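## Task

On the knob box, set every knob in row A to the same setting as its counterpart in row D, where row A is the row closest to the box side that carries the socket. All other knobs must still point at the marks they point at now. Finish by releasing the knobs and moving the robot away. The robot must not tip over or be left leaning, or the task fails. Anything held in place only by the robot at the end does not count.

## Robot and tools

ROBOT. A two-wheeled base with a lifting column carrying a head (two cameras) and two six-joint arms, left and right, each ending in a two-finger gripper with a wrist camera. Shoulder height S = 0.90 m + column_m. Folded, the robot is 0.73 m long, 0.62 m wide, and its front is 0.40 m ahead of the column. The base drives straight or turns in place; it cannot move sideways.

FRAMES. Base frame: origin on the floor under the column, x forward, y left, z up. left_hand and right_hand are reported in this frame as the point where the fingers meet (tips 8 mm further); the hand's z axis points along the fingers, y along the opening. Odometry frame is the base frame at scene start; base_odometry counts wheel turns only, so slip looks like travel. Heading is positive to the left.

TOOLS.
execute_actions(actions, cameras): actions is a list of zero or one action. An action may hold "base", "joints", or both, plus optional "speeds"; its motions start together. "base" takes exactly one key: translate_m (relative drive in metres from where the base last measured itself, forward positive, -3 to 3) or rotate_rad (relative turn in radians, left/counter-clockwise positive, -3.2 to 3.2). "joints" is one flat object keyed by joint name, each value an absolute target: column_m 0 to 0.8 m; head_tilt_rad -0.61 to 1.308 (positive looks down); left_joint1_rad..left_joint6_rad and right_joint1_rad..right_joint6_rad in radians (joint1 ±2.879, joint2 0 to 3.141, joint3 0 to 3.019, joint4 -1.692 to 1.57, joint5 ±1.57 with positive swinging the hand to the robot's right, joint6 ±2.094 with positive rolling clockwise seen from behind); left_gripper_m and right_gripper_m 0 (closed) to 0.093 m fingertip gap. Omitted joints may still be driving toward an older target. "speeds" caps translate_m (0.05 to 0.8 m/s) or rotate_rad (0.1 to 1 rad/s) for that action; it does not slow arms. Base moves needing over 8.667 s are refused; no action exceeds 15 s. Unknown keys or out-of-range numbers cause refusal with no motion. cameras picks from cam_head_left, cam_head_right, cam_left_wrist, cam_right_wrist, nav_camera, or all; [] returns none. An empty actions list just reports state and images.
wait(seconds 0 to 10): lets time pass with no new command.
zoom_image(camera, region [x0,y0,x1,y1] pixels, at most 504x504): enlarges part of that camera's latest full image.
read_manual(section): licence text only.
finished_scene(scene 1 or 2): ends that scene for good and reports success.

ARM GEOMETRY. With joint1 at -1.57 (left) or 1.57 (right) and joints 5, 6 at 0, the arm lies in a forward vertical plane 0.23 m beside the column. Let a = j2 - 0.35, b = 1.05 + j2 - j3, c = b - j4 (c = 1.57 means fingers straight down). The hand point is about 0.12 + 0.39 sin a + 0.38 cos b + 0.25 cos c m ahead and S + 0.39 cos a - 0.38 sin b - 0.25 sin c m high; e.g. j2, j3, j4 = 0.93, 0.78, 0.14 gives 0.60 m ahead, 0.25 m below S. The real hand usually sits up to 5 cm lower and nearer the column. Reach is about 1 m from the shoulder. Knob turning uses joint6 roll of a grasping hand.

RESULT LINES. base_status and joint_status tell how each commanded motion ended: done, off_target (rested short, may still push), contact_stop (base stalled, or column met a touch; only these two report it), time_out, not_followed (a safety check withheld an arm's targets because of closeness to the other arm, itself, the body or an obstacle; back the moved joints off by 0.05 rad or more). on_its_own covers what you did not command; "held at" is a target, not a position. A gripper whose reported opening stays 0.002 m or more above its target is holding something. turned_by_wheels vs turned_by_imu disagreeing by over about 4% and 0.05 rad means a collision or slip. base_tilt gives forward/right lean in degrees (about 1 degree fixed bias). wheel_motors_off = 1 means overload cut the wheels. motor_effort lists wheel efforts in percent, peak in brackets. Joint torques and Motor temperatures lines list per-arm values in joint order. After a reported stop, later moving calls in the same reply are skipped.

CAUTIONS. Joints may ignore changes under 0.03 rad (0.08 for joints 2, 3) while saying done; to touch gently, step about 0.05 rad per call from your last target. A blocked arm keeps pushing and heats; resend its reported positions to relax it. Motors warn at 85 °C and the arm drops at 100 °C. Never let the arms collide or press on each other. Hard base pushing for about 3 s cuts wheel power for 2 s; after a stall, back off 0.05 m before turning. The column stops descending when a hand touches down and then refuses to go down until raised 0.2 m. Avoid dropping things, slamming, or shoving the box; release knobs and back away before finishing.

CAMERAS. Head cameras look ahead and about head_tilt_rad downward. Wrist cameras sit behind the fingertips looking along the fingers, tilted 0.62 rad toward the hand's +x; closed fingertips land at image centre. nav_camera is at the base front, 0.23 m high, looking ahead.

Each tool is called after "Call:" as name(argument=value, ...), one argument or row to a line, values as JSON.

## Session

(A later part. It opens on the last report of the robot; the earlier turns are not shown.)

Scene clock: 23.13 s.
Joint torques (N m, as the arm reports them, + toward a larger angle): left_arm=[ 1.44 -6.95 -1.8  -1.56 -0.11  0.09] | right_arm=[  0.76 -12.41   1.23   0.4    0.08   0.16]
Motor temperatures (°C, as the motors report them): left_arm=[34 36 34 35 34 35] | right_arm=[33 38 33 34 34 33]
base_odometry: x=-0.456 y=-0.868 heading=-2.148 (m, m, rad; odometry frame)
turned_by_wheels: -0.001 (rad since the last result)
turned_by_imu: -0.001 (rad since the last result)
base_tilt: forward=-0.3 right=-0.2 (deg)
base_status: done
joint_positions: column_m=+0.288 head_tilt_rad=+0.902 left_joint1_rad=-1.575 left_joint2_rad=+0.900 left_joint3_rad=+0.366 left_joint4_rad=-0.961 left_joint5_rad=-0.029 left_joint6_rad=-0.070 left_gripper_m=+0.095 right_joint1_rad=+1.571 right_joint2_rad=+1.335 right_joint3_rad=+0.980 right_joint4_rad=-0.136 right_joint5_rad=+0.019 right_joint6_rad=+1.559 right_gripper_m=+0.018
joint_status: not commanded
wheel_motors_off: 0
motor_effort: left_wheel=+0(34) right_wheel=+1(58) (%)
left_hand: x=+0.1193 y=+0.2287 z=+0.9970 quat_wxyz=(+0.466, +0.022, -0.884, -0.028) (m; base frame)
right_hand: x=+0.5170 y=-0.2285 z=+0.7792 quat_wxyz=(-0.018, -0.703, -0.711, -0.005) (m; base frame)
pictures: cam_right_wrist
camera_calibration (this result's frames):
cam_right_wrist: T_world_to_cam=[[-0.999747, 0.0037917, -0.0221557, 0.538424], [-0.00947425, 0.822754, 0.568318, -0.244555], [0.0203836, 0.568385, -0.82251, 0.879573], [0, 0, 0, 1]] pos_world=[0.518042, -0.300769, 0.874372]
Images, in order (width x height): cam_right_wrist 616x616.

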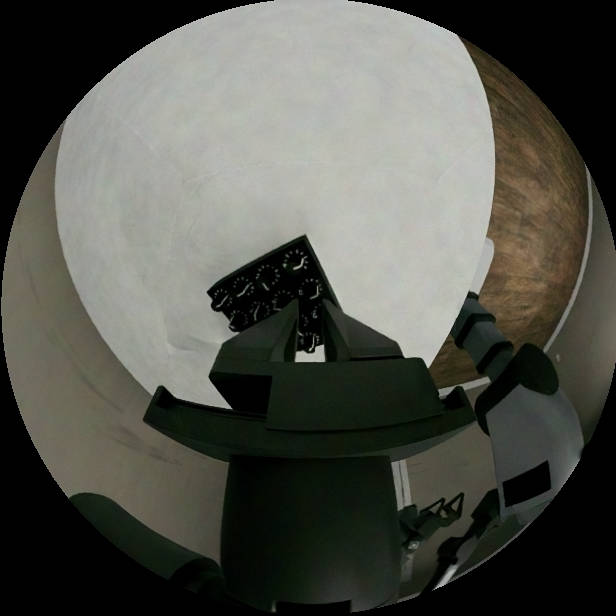

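Good. Turn 2.09+0.12.

Call:
execute_actions(
  actions=[
    {"joints":{"column_m":0.268}},
  ],
  cameras=[],
)

Call:
execute_actions(
  actions=[
    {"joints":{"right_gripper_m":0.007}},
  ],
  cameras=[],
)

Call:
execute_actions(
  actions=[
    {"joints":{"right_joint6_rad":-0.66}},
  ],
  cameras=[],
)

Call:
execute_actions(
  actions=[
    {"joints":{"right_gripper_m":0.018}},
  ],
  cameras=[],
)

Call:
execute_actions(
  actions=[
    {"joints":{"column_m":0.288}},
  ],
  cameras=["cam_right_wrist"],
)

Call:
zoom_image(
  camera="cam_right_wrist",
  region=[220, 160, 400, 340],
)

Scene clock: 24.20 s.
Joint torques (N m, as the arm reports them, + toward a larger angle): left_arm=[ 1.57 -6.96 -1.8  -1.56 -0.11  0.1 ] | right_arm=[  0.51 -13.07   1.22   0.38   0.16   0.13]
Motor temperatures (°C, as the motors report them): left_arm=[34 36 34 35 34 35] | right_arm=[33 38 33 34 34 33]
base_odometry: x=-0.456 y=-0.868 heading=-2.148 (m, m, rad; odometry frame)
turned_by_wheels: +0.000 (rad since the last result)
turned_by_imu: +0.000 (rad since the last result)
base_tilt: forward=-0.3 right=+0.0 (deg)
base_status: not commanded
joint_positions: column_m=+0.268 head_tilt_rad=+0.902 left_joint1_rad=-1.575 left_joint2_rad=+0.900 left_joint3_rad=+0.366 left_joint4_rad=-0.961 left_joint5_rad=-0.029 left_joint6_rad=-0.070 left_gripper_m=+0.095 right_joint1_rad=+1.571 right_joint2_rad=+1.335 right_joint3_rad=+0.980 right_joint4_rad=-0.136 right_joint5_rad=+0.019 right_joint6_rad=+1.559 right_gripper_m=+0.018
joint_status: all done
wheel_motors_off: 0
motor_effort: left_wheel=-1(1) right_wheel=+2(2) (%)
left_hand: x=+0.1193 y=+0.2287 z=+0.9771 quat_wxyz=(+0.466, +0.022, -0.884, -0.028) (m; base frame)
right_hand: x=+0.5170 y=-0.2285 z=+0.7593 quat_wxyz=(-0.018, -0.703, -0.711, -0.005) (m; base frame)
pictures: none
No camera images: the call's "cameras" was empty. Leave "cameras" out to get every camera's image.

Scene clock: 24.63 s.
Joint torques (N m, as the arm reports them, + toward a larger angle): left_arm=[ 1.56 -7.22 -1.8  -1.57 -0.11  0.09] | right_arm=[  0.04 -13.42   0.99   0.47   0.06   0.19]
Motor temperatures (°C, as the motors report them): left_arm=[34 36 34 35 34 35] | right_arm=[33 38 33 34 34 33]
base_odometry: x=-0.456 y=-0.868 heading=-2.148 (m, m, rad; odometry frame)
turned_by_wheels: +0.000 (rad since the last result)
turned_by_imu: +0.000 (rad since the last result)
base_tilt: forward=-0.3 right=-0.2 (deg)
base_status: not commanded
joint_positions: column_m=+0.268 head_tilt_rad=+0.902 left_joint1_rad=-1.575 left_joint2_rad=+0.900 left_joint3_rad=+0.366 left_joint4_rad=-0.961 left_joint5_rad=-0.029 left_joint6_rad=-0.070 left_gripper_m=+0.095 right_joint1_rad=+1.571 right_joint2_rad=+1.335 right_joint3_rad=+0.980 right_joint4_rad=-0.136 right_joint5_rad=+0.019 right_joint6_rad=+1.559 right_gripper_m=+0.009
joint_status: all done
wheel_motors_off: 0
motor_effort: left_wheel=-1(2) right_wheel=+4(4) (%)
left_hand: x=+0.1193 y=+0.2287 z=+0.9771 quat_wxyz=(+0.466, +0.022, -0.884, -0.028) (m; base frame)
right_hand: x=+0.5171 y=-0.2285 z=+0.7593 quat_wxyz=(-0.018, -0.703, -0.711, -0.005) (m; base frame)
pictures: none
No camera images: the call's "cameras" was empty. Leave "cameras" out to get every camera's image.

Scene clock: 26.63 s.
Joint torques (N m, as the arm reports them, + toward a larger angle): left_arm=[ 1.5  -7.16 -1.81 -1.57 -0.11  0.09] | right_arm=[  0.15 -13.55   1.26   0.42   0.    -0.04]
Motor temperatures (°C, as the motors report them): left_arm=[34 36 34 35 34 35] | right_arm=[33 38 33 34 34 33]
base_odometry: x=-0.456 y=-0.868 heading=-2.148 (m, m, rad; odometry frame)
turned_by_wheels: +0.000 (rad since the last result)
turned_by_imu: +0.001 (rad since the last result)
base_tilt: forward=-0.2 right=-0.1 (deg)
base_status: not commanded
joint_positions: column_m=+0.268 head_tilt_rad=+0.902 left_joint1_rad=-1.575 left_joint2_rad=+0.900 left_joint3_rad=+0.366 left_joint4_rad=-0.961 left_joint5_rad=-0.029 left_joint6_rad=-0.070 left_gripper_m=+0.095 right_joint1_rad=+1.570 right_joint2_rad=+1.335 right_joint3_rad=+0.979 right_joint4_rad=-0.136 right_joint5_rad=+0.020 right_joint6_rad=-0.646 right_gripper_m=+0.009
joint_status: all done
wheel_motors_off: 0
motor_effort: left_wheel=-2(0) right_wheel=+3(4) (%)
left_hand: x=+0.1193 y=+0.2287 z=+0.9771 quat_wxyz=(+0.466, +0.022, -0.884, -0.028) (m; base frame)
right_hand: x=+0.5169 y=-0.2293 z=+0.7593 quat_wxyz=(-0.012, +0.317, -0.948, +0.015) (m; base frame)
pictures: none
No camera images: the call's "cameras" was empty. Leave "cameras" out to get every camera's image.

Scene clock: 27.07 s.
Joint torques (N m, as the arm reports them, + toward a larger angle): left_arm=[ 1.57 -7.09 -1.83 -1.53 -0.11  0.09] | right_arm=[ -0.18 -13.15   1.27   0.56  -0.07   0.  ]
Motor temperatures (°C, as the motors report them): left_arm=[34 36 34 35 34 35] | right_arm=[33 38 33 34 34 33]
base_odometry: x=-0.456 y=-0.868 heading=-2.148 (m, m, rad; odometry frame)
turned_by_wheels: +0.000 (rad since the last result)
turned_by_imu: +0.000 (rad since the last result)
base_tilt: forward=-0.2 right=-0.1 (deg)
base_status: not commanded
joint_positions: column_m=+0.268 head_tilt_rad=+0.902 left_joint1_rad=-1.575 left_joint2_rad=+0.900 left_joint3_rad=+0.366 left_joint4_rad=-0.961 left_joint5_rad=-0.029 left_joint6_rad=-0.070 left_gripper_m=+0.095 right_joint1_rad=+1.570 right_joint2_rad=+1.335 right_joint3_rad=+0.979 right_joint4_rad=-0.136 right_joint5_rad=+0.020 right_joint6_rad=-0.648 right_gripper_m=+0.018
joint_status: all done
wheel_motors_off: 0
motor_effort: left_wheel=-1(1) right_wheel=+4(3) (%)
left_hand: x=+0.1193 y=+0.2287 z=+0.9771 quat_wxyz=(+0.466, +0.022, -0.884, -0.028) (m; base frame)
right_hand: x=+0.5169 y=-0.2293 z=+0.7593 quat_wxyz=(-0.012, +0.318, -0.948, +0.015) (m; base frame)
pictures: none
No camera images: the call's "cameras" was empty. Leave "cameras" out to get every camera's image.

Scene clock: 27.90 s.
Joint torques (N m, as the arm reports them, + toward a larger angle): left_arm=[ 1.65 -7.03 -1.78 -1.55 -0.11  0.1 ] | right_arm=[  0.48 -12.98   1.12   0.47  -0.09  -0.05]
Motor temperatures (°C, as the motors report them): left_arm=[34 36 34 35 34 35] | right_arm=[33 38 33 34 34 33]
base_odometry: x=-0.456 y=-0.868 heading=-2.148 (m, m, rad; odometry frame)
turned_by_wheels: +0.000 (rad since the last result)
turned_by_imu: +0.000 (rad since the last result)
base_tilt: forward=-0.2 right=+0.0 (deg)
base_status: not commanded
joint_positions: column_m=+0.288 head_tilt_rad=+0.902 left_joint1_rad=-1.575 left_joint2_rad=+0.900 left_joint3_rad=+0.366 left_joint4_rad=-0.961 left_joint5_rad=-0.029 left_joint6_rad=-0.070 left_gripper_m=+0.095 right_joint1_rad=+1.570 right_joint2_rad=+1.335 right_joint3_rad=+0.979 right_joint4_rad=-0.136 right_joint5_rad=+0.020 right_joint6_rad=-0.648 right_gripper_m=+0.018
joint_status: all done
wheel_motors_off: 0
motor_effort: left_wheel=-1(1) right_wheel=+3(4) (%)
left_hand: x=+0.1193 y=+0.2287 z=+0.9970 quat_wxyz=(+0.466, +0.022, -0.884, -0.028) (m; base frame)
right_hand: x=+0.5169 y=-0.2293 z=+0.7792 quat_wxyz=(-0.012, +0.318, -0.948, +0.015) (m; base frame)
pictures: cam_right_wrist
camera_calibration (this result's frames):
cam_right_wrist: T_world_to_cam=[[0.589512, -0.806514, 0.0448382, -0.52121], [-0.677245, -0.463245, 0.571614, -0.19613], [-0.440244, -0.36734, -0.819296, 0.901074], [0, 0, 0, 1]] pos_world=[0.571124, -0.18022, 0.873728]
Images, in order (width x height): cam_right_wrist 616x616.

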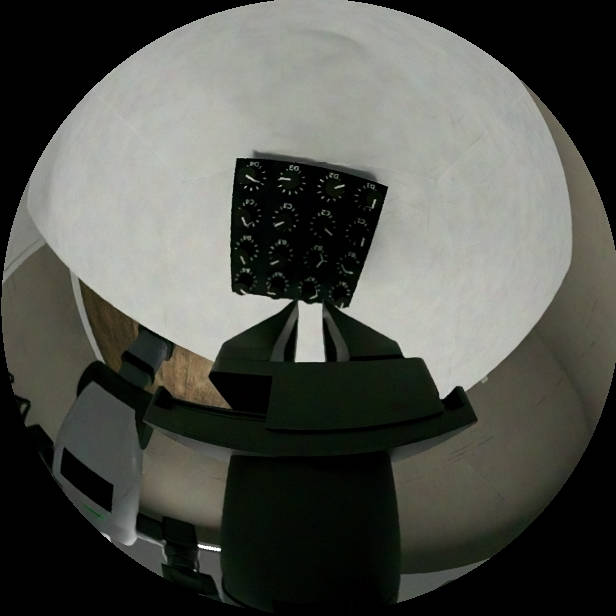

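Region (220, 160, 400, 340) of cam_right_wrist's 616x616 image, scaled by 2.800, with more detail than that image has.

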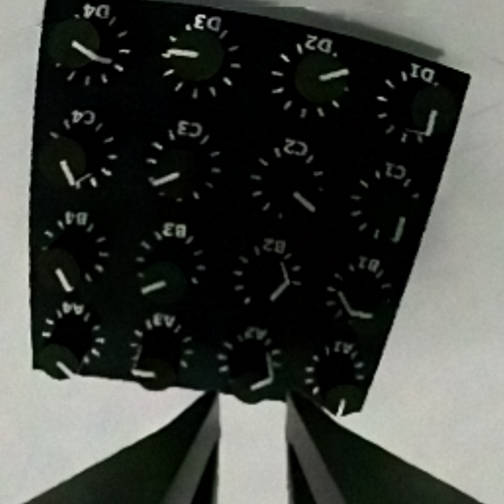

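Call:
execute_actions(
  actions=[
    {"base":{"rotate_rad":0.098},"joints":{"right_joint6_rad":-0.38}},
  ],
  cameras=[],
)

Call:
execute_actions(
  actions=[
    {"base":{"translate_m":-0.043}},
  ],
  cameras=["cam_right_wrist"],
)

Call:
zoom_image(
  camera="cam_right_wrist",
  region=[250, 230, 370, 350],
)

Call:
zoom_image(
  camera="cam_right_wrist",
  region=[270, 150, 450, 330],
)

Scene clock: 29.57 s.
Joint torques (N m, as the arm reports them, + toward a larger angle): left_arm=[ 1.65 -7.13 -1.82 -1.55 -0.11  0.1 ] | right_arm=[  0.4  -12.55   1.15   0.53  -0.04   0.21]
Motor temperatures (°C, as the motors report them): left_arm=[34 36 34 35 34 35] | right_arm=[33 38 33 34 34 33]
base_odometry: x=-0.456 y=-0.868 heading=-2.051 (m, m, rad; odometry frame)
turned_by_wheels: +0.096 (rad since the last result)
turned_by_imu: +0.097 (rad since the last result)
base_tilt: forward=-0.3 right=-0.2 (deg)
base_status: done
joint_positions: column_m=+0.288 head_tilt_rad=+0.902 left_joint1_rad=-1.575 left_joint2_rad=+0.900 left_joint3_rad=+0.366 left_joint4_rad=-0.961 left_joint5_rad=-0.029 left_joint6_rad=-0.070 left_gripper_m=+0.095 right_joint1_rad=+1.570 right_joint2_rad=+1.335 right_joint3_rad=+0.979 right_joint4_rad=-0.136 right_joint5_rad=+0.020 right_joint6_rad=-0.391 right_gripper_m=+0.018
joint_status: all done
wheel_motors_off: 0
motor_effort: left_wheel=-1(38) right_wheel=+1(46) (%)
left_hand: x=+0.1193 y=+0.2287 z=+0.9970 quat_wxyz=(+0.466, +0.022, -0.884, -0.028) (m; base frame)
right_hand: x=+0.5169 y=-0.2295 z=+0.7792 quat_wxyz=(-0.014, +0.194, -0.981, +0.013) (m; base frame)
pictures: none
No camera images: the call's "cameras" was empty. Leave "cameras" out to get every camera's image.

Scene clock: 30.73 s.
Joint torques (N m, as the arm reports them, + toward a larger angle): left_arm=[ 1.54 -7.09 -1.57 -1.55 -0.11  0.09] | right_arm=[  0.35 -13.2    1.45   0.38  -0.09   0.11]
Motor temperatures (°C, as the motors report them): left_arm=[34 36 34 35 34 35] | right_arm=[33 38 33 34 34 33]
base_odometry: x=-0.436 y=-0.830 heading=-2.052 (m, m, rad; odometry frame)
turned_by_wheels: -0.001 (rad since the last result)
turned_by_imu: +0.000 (rad since the last result)
base_tilt: forward=-0.1 right=-0.2 (deg)
base_status: done
joint_positions: column_m=+0.288 head_tilt_rad=+0.902 left_joint1_rad=-1.575 left_joint2_rad=+0.899 left_joint3_rad=+0.363 left_joint4_rad=-0.961 left_joint5_rad=-0.029 left_joint6_rad=-0.070 left_gripper_m=+0.095 right_joint1_rad=+1.570 right_joint2_rad=+1.336 right_joint3_rad=+0.979 right_joint4_rad=-0.136 right_joint5_rad=+0.020 right_joint6_rad=-0.391 right_gripper_m=+0.018
joint_status: not commanded
wheel_motors_off: 0
motor_effort: left_wheel=+0(57) right_wheel=-1(26) (%)
left_hand: x=+0.1180 y=+0.2287 z=+0.9976 quat_wxyz=(+0.467, +0.022, -0.883, -0.028) (m; base frame)
right_hand: x=+0.5163 y=-0.2295 z=+0.7790 quat_wxyz=(-0.013, +0.194, -0.981, +0.013) (m; base frame)
pictures: cam_right_wrist
camera_calibration (this result's frames):
cam_right_wrist: T_world_to_cam=[[0.364815, -0.930215, 0.0401214, -0.42972], [-0.775677, -0.279807, 0.565714, -0.0990279], [-0.51501, -0.237502, -0.823625, 0.972321], [0, 0, 0, 1]] pos_world=[0.580709, -0.196513, 0.87409]
Images, in order (width x height): cam_right_wrist 616x616.

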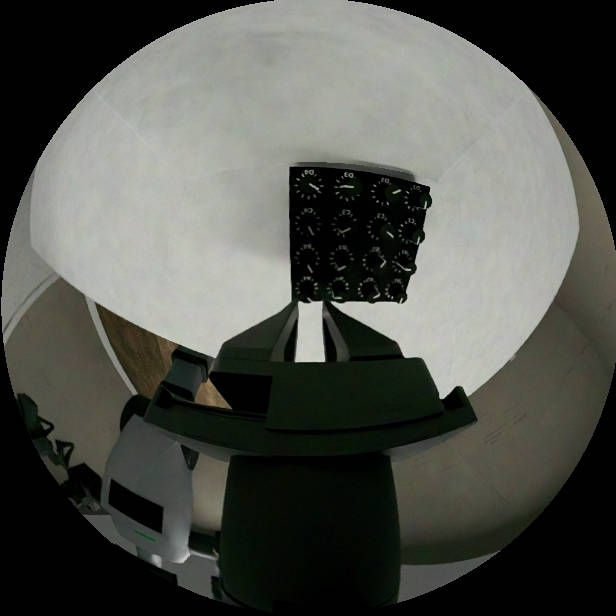

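Region (250, 230, 370, 350) of cam_right_wrist's 616x616 image, scaled by 4.200, with more detail than that image has.

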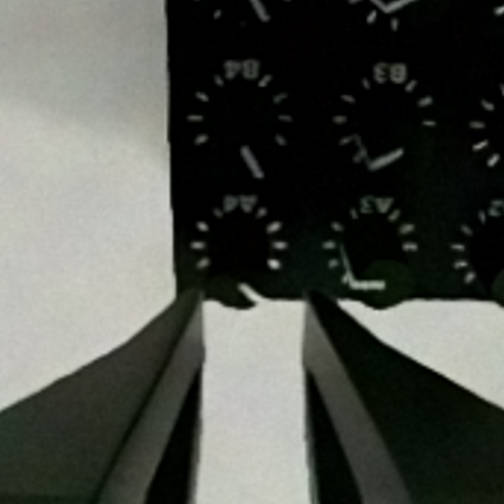

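Region (270, 150, 450, 330) of cam_right_wrist's 616x616 image, scaled by 2.800, with more detail than that image has.

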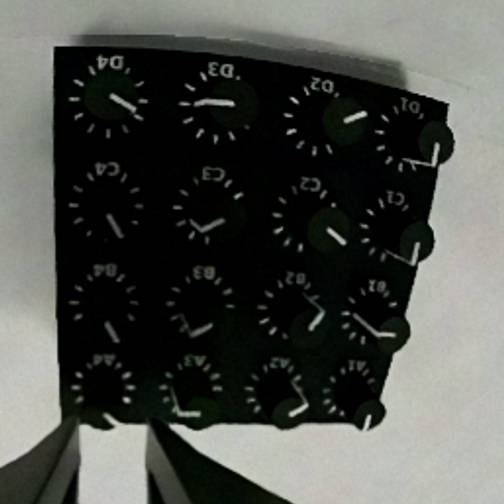

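Call:
execute_actions(
  actions=[
    {"base":{"rotate_rad":0.005}},
  ],
  cameras=[],
)

Call:
execute_actions(
  actions=[
    {"joints":{"column_m":0.268}},
  ],
  cameras=[],
)

Call:
execute_actions(
  actions=[
    {"joints":{"right_gripper_m":0.007}},
  ],
  cameras=[],
)

Call:
execute_actions(
  actions=[
    {"joints":{"right_joint6_rad":-0.62}},
  ],
  cameras=[],
)

Call:
execute_actions(
  actions=[
    {"joints":{"right_gripper_m":0.018}},
  ],
  cameras=[],
)

Call:
execute_actions(
  actions=[
    {"joints":{"column_m":0.288}},
  ],
  cameras=[],
)

Call:
execute_actions(
  actions=[
    {"base":{"translate_m":-0.05},"joints":{"column_m":0.32,"right_joint6_rad":0.2}},
  ],
  cameras=["cam_right_wrist"],
)

Call:
zoom_image(
  camera="cam_right_wrist",
  region=[220, 80, 410, 270],
)

Scene clock: 31.83 s.
Joint torques (N m, as the arm reports them, + toward a larger angle): left_arm=[ 1.54 -7.13 -1.57 -1.57 -0.11  0.09] | right_arm=[  0.95 -13.57   1.48   0.4   -0.05   0.19]
Motor temperatures (°C, as the motors report them): left_arm=[34 36 34 35 34 35] | right_arm=[33 38 33 34 34 33]
base_odometry: x=-0.436 y=-0.830 heading=-2.049 (m, m, rad; odometry frame)
turned_by_wheels: +0.003 (rad since the last result)
turned_by_imu: +0.004 (rad since the last result)
base_tilt: forward=-0.1 right=-0.1 (deg)
base_status: done
joint_positions: column_m=+0.288 head_tilt_rad=+0.902 left_joint1_rad=-1.575 left_joint2_rad=+0.899 left_joint3_rad=+0.363 left_joint4_rad=-0.961 left_joint5_rad=-0.029 left_joint6_rad=-0.070 left_gripper_m=+0.095 right_joint1_rad=+1.570 right_joint2_rad=+1.336 right_joint3_rad=+0.979 right_joint4_rad=-0.136 right_joint5_rad=+0.020 right_joint6_rad=-0.391 right_gripper_m=+0.018
joint_status: not commanded
wheel_motors_off: 0
motor_effort: left_wheel=-4(28) right_wheel=+5(28) (%)
left_hand: x=+0.1178 y=+0.2287 z=+0.9976 quat_wxyz=(+0.467, +0.022, -0.883, -0.028) (m; base frame)
right_hand: x=+0.5163 y=-0.2291 z=+0.7790 quat_wxyz=(-0.013, +0.194, -0.981, +0.013) (m; base frame)
pictures: none
No camera images: the call's "cameras" was empty. Leave "cameras" out to get every camera's image.

Scene clock: 32.67 s.
Joint torques (N m, as the arm reports them, + toward a larger angle): left_arm=[ 1.56 -7.07 -1.53 -1.55 -0.11  0.09] | right_arm=[  0.54 -14.2    1.44   0.35  -0.09   0.23]
Motor temperatures (°C, as the motors report them): left_arm=[34 36 34 35 34 35] | right_arm=[33 38 33 34 34 33]
base_odometry: x=-0.436 y=-0.830 heading=-2.049 (m, m, rad; odometry frame)
turned_by_wheels: +0.000 (rad since the last result)
turned_by_imu: +0.000 (rad since the last result)
base_tilt: forward=-0.1 right=-0.3 (deg)
base_status: not commanded
joint_positions: column_m=+0.268 head_tilt_rad=+0.902 left_joint1_rad=-1.575 left_joint2_rad=+0.899 left_joint3_rad=+0.363 left_joint4_rad=-0.961 left_joint5_rad=-0.029 left_joint6_rad=-0.070 left_gripper_m=+0.095 right_joint1_rad=+1.570 right_joint2_rad=+1.336 right_joint3_rad=+0.979 right_joint4_rad=-0.136 right_joint5_rad=+0.020 right_joint6_rad=-0.391 right_gripper_m=+0.018
joint_status: all done
wheel_motors_off: 0
motor_effort: left_wheel=-4(5) right_wheel=+8(8) (%)
left_hand: x=+0.1178 y=+0.2287 z=+0.9777 quat_wxyz=(+0.467, +0.022, -0.883, -0.028) (m; base frame)
right_hand: x=+0.5163 y=-0.2291 z=+0.7591 quat_wxyz=(-0.013, +0.194, -0.981, +0.013) (m; base frame)
pictures: none
No camera images: the call's "cameras" was empty. Leave "cameras" out to get every camera's image.

Scene clock: 33.10 s.
Joint torques (N m, as the arm reports them, + toward a larger angle): left_arm=[ 1.53 -7.07 -1.53 -1.55 -0.11  0.1 ] | right_arm=[ -0.19 -13.91   1.39   0.55  -0.02   0.15]
Motor temperatures (°C, as the motors report them): left_arm=[34 36 34 35 34 35] | right_arm=[33 38 33 34 34 33]
base_odometry: x=-0.436 y=-0.830 heading=-2.049 (m, m, rad; odometry frame)
turned_by_wheels: +0.000 (rad since the last result)
turned_by_imu: +0.000 (rad since the last result)
base_tilt: forward=-0.2 right=+0.1 (deg)
base_status: not commanded
joint_positions: column_m=+0.268 head_tilt_rad=+0.902 left_joint1_rad=-1.575 left_joint2_rad=+0.899 left_joint3_rad=+0.363 left_joint4_rad=-0.961 left_joint5_rad=-0.029 left_joint6_rad=-0.070 left_gripper_m=+0.095 right_joint1_rad=+1.570 right_joint2_rad=+1.336 right_joint3_rad=+0.979 right_joint4_rad=-0.136 right_joint5_rad=+0.019 right_joint6_rad=-0.391 right_gripper_m=+0.010
joint_status: all done
wheel_motors_off: 0
motor_effort: left_wheel=-5(5) right_wheel=+8(8) (%)
left_hand: x=+0.1178 y=+0.2287 z=+0.9777 quat_wxyz=(+0.467, +0.022, -0.883, -0.028) (m; base frame)
right_hand: x=+0.5163 y=-0.2290 z=+0.7591 quat_wxyz=(-0.013, +0.194, -0.981, +0.013) (m; base frame)
pictures: none
No camera images: the call's "cameras" was empty. Leave "cameras" out to get every camera's image.

Scene clock: 33.97 s.
Joint torques (N m, as the arm reports them, + toward a larger angle): left_arm=[ 1.56 -7.05 -1.54 -1.54 -0.11  0.09] | right_arm=[  0.55 -13.74   1.41   0.59  -0.09  -0.06]
Motor temperatures (°C, as the motors report them): left_arm=[34 36 34 35 34 35] | right_arm=[33 38 33 34 34 33]
base_odometry: x=-0.436 y=-0.830 heading=-2.049 (m, m, rad; odometry frame)
turned_by_wheels: +0.000 (rad since the last result)
turned_by_imu: +0.000 (rad since the last result)
base_tilt: forward=-0.2 right=-0.1 (deg)
base_status: not commanded
joint_positions: column_m=+0.268 head_tilt_rad=+0.902 left_joint1_rad=-1.575 left_joint2_rad=+0.899 left_joint3_rad=+0.363 left_joint4_rad=-0.961 left_joint5_rad=-0.029 left_joint6_rad=-0.070 left_gripper_m=+0.095 right_joint1_rad=+1.570 right_joint2_rad=+1.336 right_joint3_rad=+0.979 right_joint4_rad=-0.136 right_joint5_rad=+0.019 right_joint6_rad=-0.607 right_gripper_m=+0.010
joint_status: all done
wheel_motors_off: 0
motor_effort: left_wheel=-4(5) right_wheel=+8(8) (%)
left_hand: x=+0.1178 y=+0.2287 z=+0.9777 quat_wxyz=(+0.467, +0.022, -0.883, -0.028) (m; base frame)
right_hand: x=+0.5163 y=-0.2290 z=+0.7591 quat_wxyz=(-0.012, +0.299, -0.954, +0.014) (m; base frame)
pictures: none
No camera images: the call's "cameras" was empty. Leave "cameras" out to get every camera's image.

Scene clock: 34.40 s.
Joint torques (N m, as the arm reports them, + toward a larger angle): left_arm=[ 1.53 -7.03 -1.54 -1.52 -0.11  0.09] | right_arm=[  0.93 -12.84   1.47   0.68  -0.03   0.03]
Motor temperatures (°C, as the motors report them): left_arm=[34 36 34 35 34 35] | right_arm=[33 38 33 34 34 33]
base_odometry: x=-0.436 y=-0.830 heading=-2.049 (m, m, rad; odometry frame)
turned_by_wheels: +0.000 (rad since the last result)
turned_by_imu: +0.000 (rad since the last result)
base_tilt: forward=-0.3 right=-0.2 (deg)
base_status: not commanded
joint_positions: column_m=+0.268 head_tilt_rad=+0.902 left_joint1_rad=-1.575 left_joint2_rad=+0.899 left_joint3_rad=+0.363 left_joint4_rad=-0.961 left_joint5_rad=-0.029 left_joint6_rad=-0.070 left_gripper_m=+0.095 right_joint1_rad=+1.570 right_joint2_rad=+1.336 right_joint3_rad=+0.979 right_joint4_rad=-0.136 right_joint5_rad=+0.019 right_joint6_rad=-0.608 right_gripper_m=+0.018
joint_status: all done
wheel_motors_off: 0
motor_effort: left_wheel=-4(5) right_wheel=+8(9) (%)
left_hand: x=+0.1178 y=+0.2287 z=+0.9777 quat_wxyz=(+0.467, +0.022, -0.883, -0.028) (m; base frame)
right_hand: x=+0.5163 y=-0.2290 z=+0.7591 quat_wxyz=(-0.012, +0.299, -0.954, +0.014) (m; base frame)
pictures: none
No camera images: the call's "cameras" was empty. Leave "cameras" out to get every camera's image.

Scene clock: 35.23 s.
Joint torques (N m, as the arm reports them, + toward a larger angle): left_arm=[ 1.67 -7.05 -1.56 -1.56 -0.11  0.09] | right_arm=[  0.95 -13.69   1.53   0.34  -0.08   0.03]
Motor temperatures (°C, as the motors report them): left_arm=[34 36 34 35 34 35] | right_arm=[33 39 33 34 34 33]
base_odometry: x=-0.436 y=-0.830 heading=-2.049 (m, m, rad; odometry frame)
turned_by_wheels: +0.000 (rad since the last result)
turned_by_imu: +0.000 (rad since the last result)
base_tilt: forward=-0.3 right=-0.2 (deg)
base_status: not commanded
joint_positions: column_m=+0.288 head_tilt_rad=+0.902 left_joint1_rad=-1.575 left_joint2_rad=+0.899 left_joint3_rad=+0.363 left_joint4_rad=-0.961 left_joint5_rad=-0.029 left_joint6_rad=-0.070 left_gripper_m=+0.095 right_joint1_rad=+1.570 right_joint2_rad=+1.336 right_joint3_rad=+0.979 right_joint4_rad=-0.136 right_joint5_rad=+0.019 right_joint6_rad=-0.608 right_gripper_m=+0.018
joint_status: all done
wheel_motors_off: 0
motor_effort: left_wheel=-5(5) right_wheel=+9(9) (%)
left_hand: x=+0.1178 y=+0.2287 z=+0.9976 quat_wxyz=(+0.467, +0.022, -0.883, -0.028) (m; base frame)
right_hand: x=+0.5163 y=-0.2290 z=+0.7790 quat_wxyz=(-0.012, +0.299, -0.954, +0.014) (m; base frame)
pictures: none
No camera images: the call's "cameras" was empty. Leave "cameras" out to get every camera's image.

Scene clock: 36.57 s.
Joint torques (N m, as the arm reports them, + toward a larger angle): left_arm=[ 1.53 -7.11 -1.45 -1.55 -0.11  0.09] | right_arm=[  1.11 -13.74   1.65   0.33  -0.05   0.14]
Motor temperatures (°C, as the motors report them): left_arm=[34 36 34 35 34 35] | right_arm=[33 39 33 34 34 33]
base_odometry: x=-0.413 y=-0.786 heading=-2.048 (m, m, rad; odometry frame)
turned_by_wheels: +0.001 (rad since the last result)
turned_by_imu: +0.001 (rad since the last result)
base_tilt: forward=-0.3 right=-0.1 (deg)
base_status: done
joint_positions: column_m=+0.320 head_tilt_rad=+0.902 left_joint1_rad=-1.575 left_joint2_rad=+0.899 left_joint3_rad=+0.362 left_joint4_rad=-0.961 left_joint5_rad=-0.029 left_joint6_rad=-0.070 left_gripper_m=+0.095 right_joint1_rad=+1.570 right_joint2_rad=+1.336 right_joint3_rad=+0.978 right_joint4_rad=-0.136 right_joint5_rad=+0.019 right_joint6_rad=+0.189 right_gripper_m=+0.018
joint_status: all done
wheel_motors_off: 0
motor_effort: left_wheel=+0(49) right_wheel=-1(44) (%)
left_hand: x=+0.1174 y=+0.2287 z=+1.0298 quat_wxyz=(+0.468, +0.022, -0.883, -0.028) (m; base frame)
right_hand: x=+0.5158 y=-0.2290 z=+0.8109 quat_wxyz=(-0.016, -0.095, -0.995, +0.008) (m; base frame)
pictures: cam_right_wrist
camera_calibration (this result's frames):
cam_right_wrist: T_world_to_cam=[[-0.2046, -0.978579, 0.0228236, -0.13371], [-0.811014, 0.182529, 0.555823, 0.014821], [-0.548083, 0.0952112, -0.830987, 1.09771], [0, 0, 0, 1]] pos_world=[0.586301, -0.238066, 0.907]
Images, in order (width x height): cam_right_wrist 616x616.

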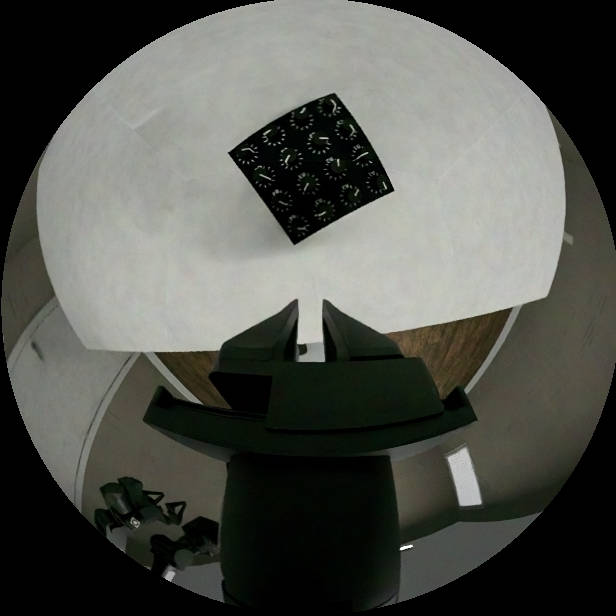

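Region (220, 80, 410, 270) of cam_right_wrist's 616x616 image, scaled by 2.653, with more detail than that image has.

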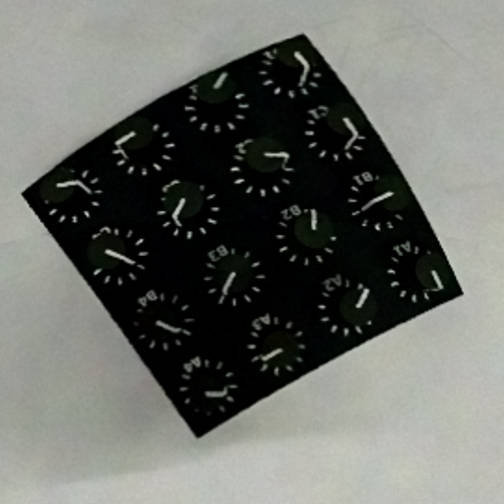

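Call:
execute_actions(
  actions=[
    {"base":{"translate_m":-0.25}},
  ],
  cameras=[],
)

Call:
finished_scene(
  scene=2,
)

Scene clock: 38.50 s.
Joint torques (N m, as the arm reports them, + toward a larger angle): left_arm=[ 1.57 -6.84 -1.39 -1.55 -0.11  0.09] | right_arm=[  0.   -13.65   1.63   0.63   0.06   0.21]
Motor temperatures (°C, as the motors report them): left_arm=[34 36 34 35 34 35] | right_arm=[33 39 33 34 34 33]
base_odometry: x=-0.298 y=-0.564 heading=-2.047 (m, m, rad; odometry frame)
turned_by_wheels: +0.001 (rad since the last result)
turned_by_imu: +0.001 (rad since the last result)
base_tilt: forward=-0.1 right=-0.2 (deg)
base_status: done
joint_positions: column_m=+0.320 head_tilt_rad=+0.902 left_joint1_rad=-1.575 left_joint2_rad=+0.899 left_joint3_rad=+0.361 left_joint4_rad=-0.961 left_joint5_rad=-0.029 left_joint6_rad=-0.070 left_gripper_m=+0.095 right_joint1_rad=+1.570 right_joint2_rad=+1.336 right_joint3_rad=+0.976 right_joint4_rad=-0.136 right_joint5_rad=+0.019 right_joint6_rad=+0.189 right_gripper_m=+0.018
joint_status: not commanded
wheel_motors_off: 0
motor_effort: left_wheel=+0(34) right_wheel=+0(61) (%)
left_hand: x=+0.1171 y=+0.2287 z=+1.0299 quat_wxyz=(+0.468, +0.022, -0.883, -0.028) (m; base frame)
right_hand: x=+0.5148 y=-0.2290 z=+0.8108 quat_wxyz=(-0.015, -0.095, -0.995, +0.008) (m; base frame)
pictures: none
No camera images: the call's "cameras" was empty. Leave "cameras" out to get every camera's image.

The scene is finished: the task was done.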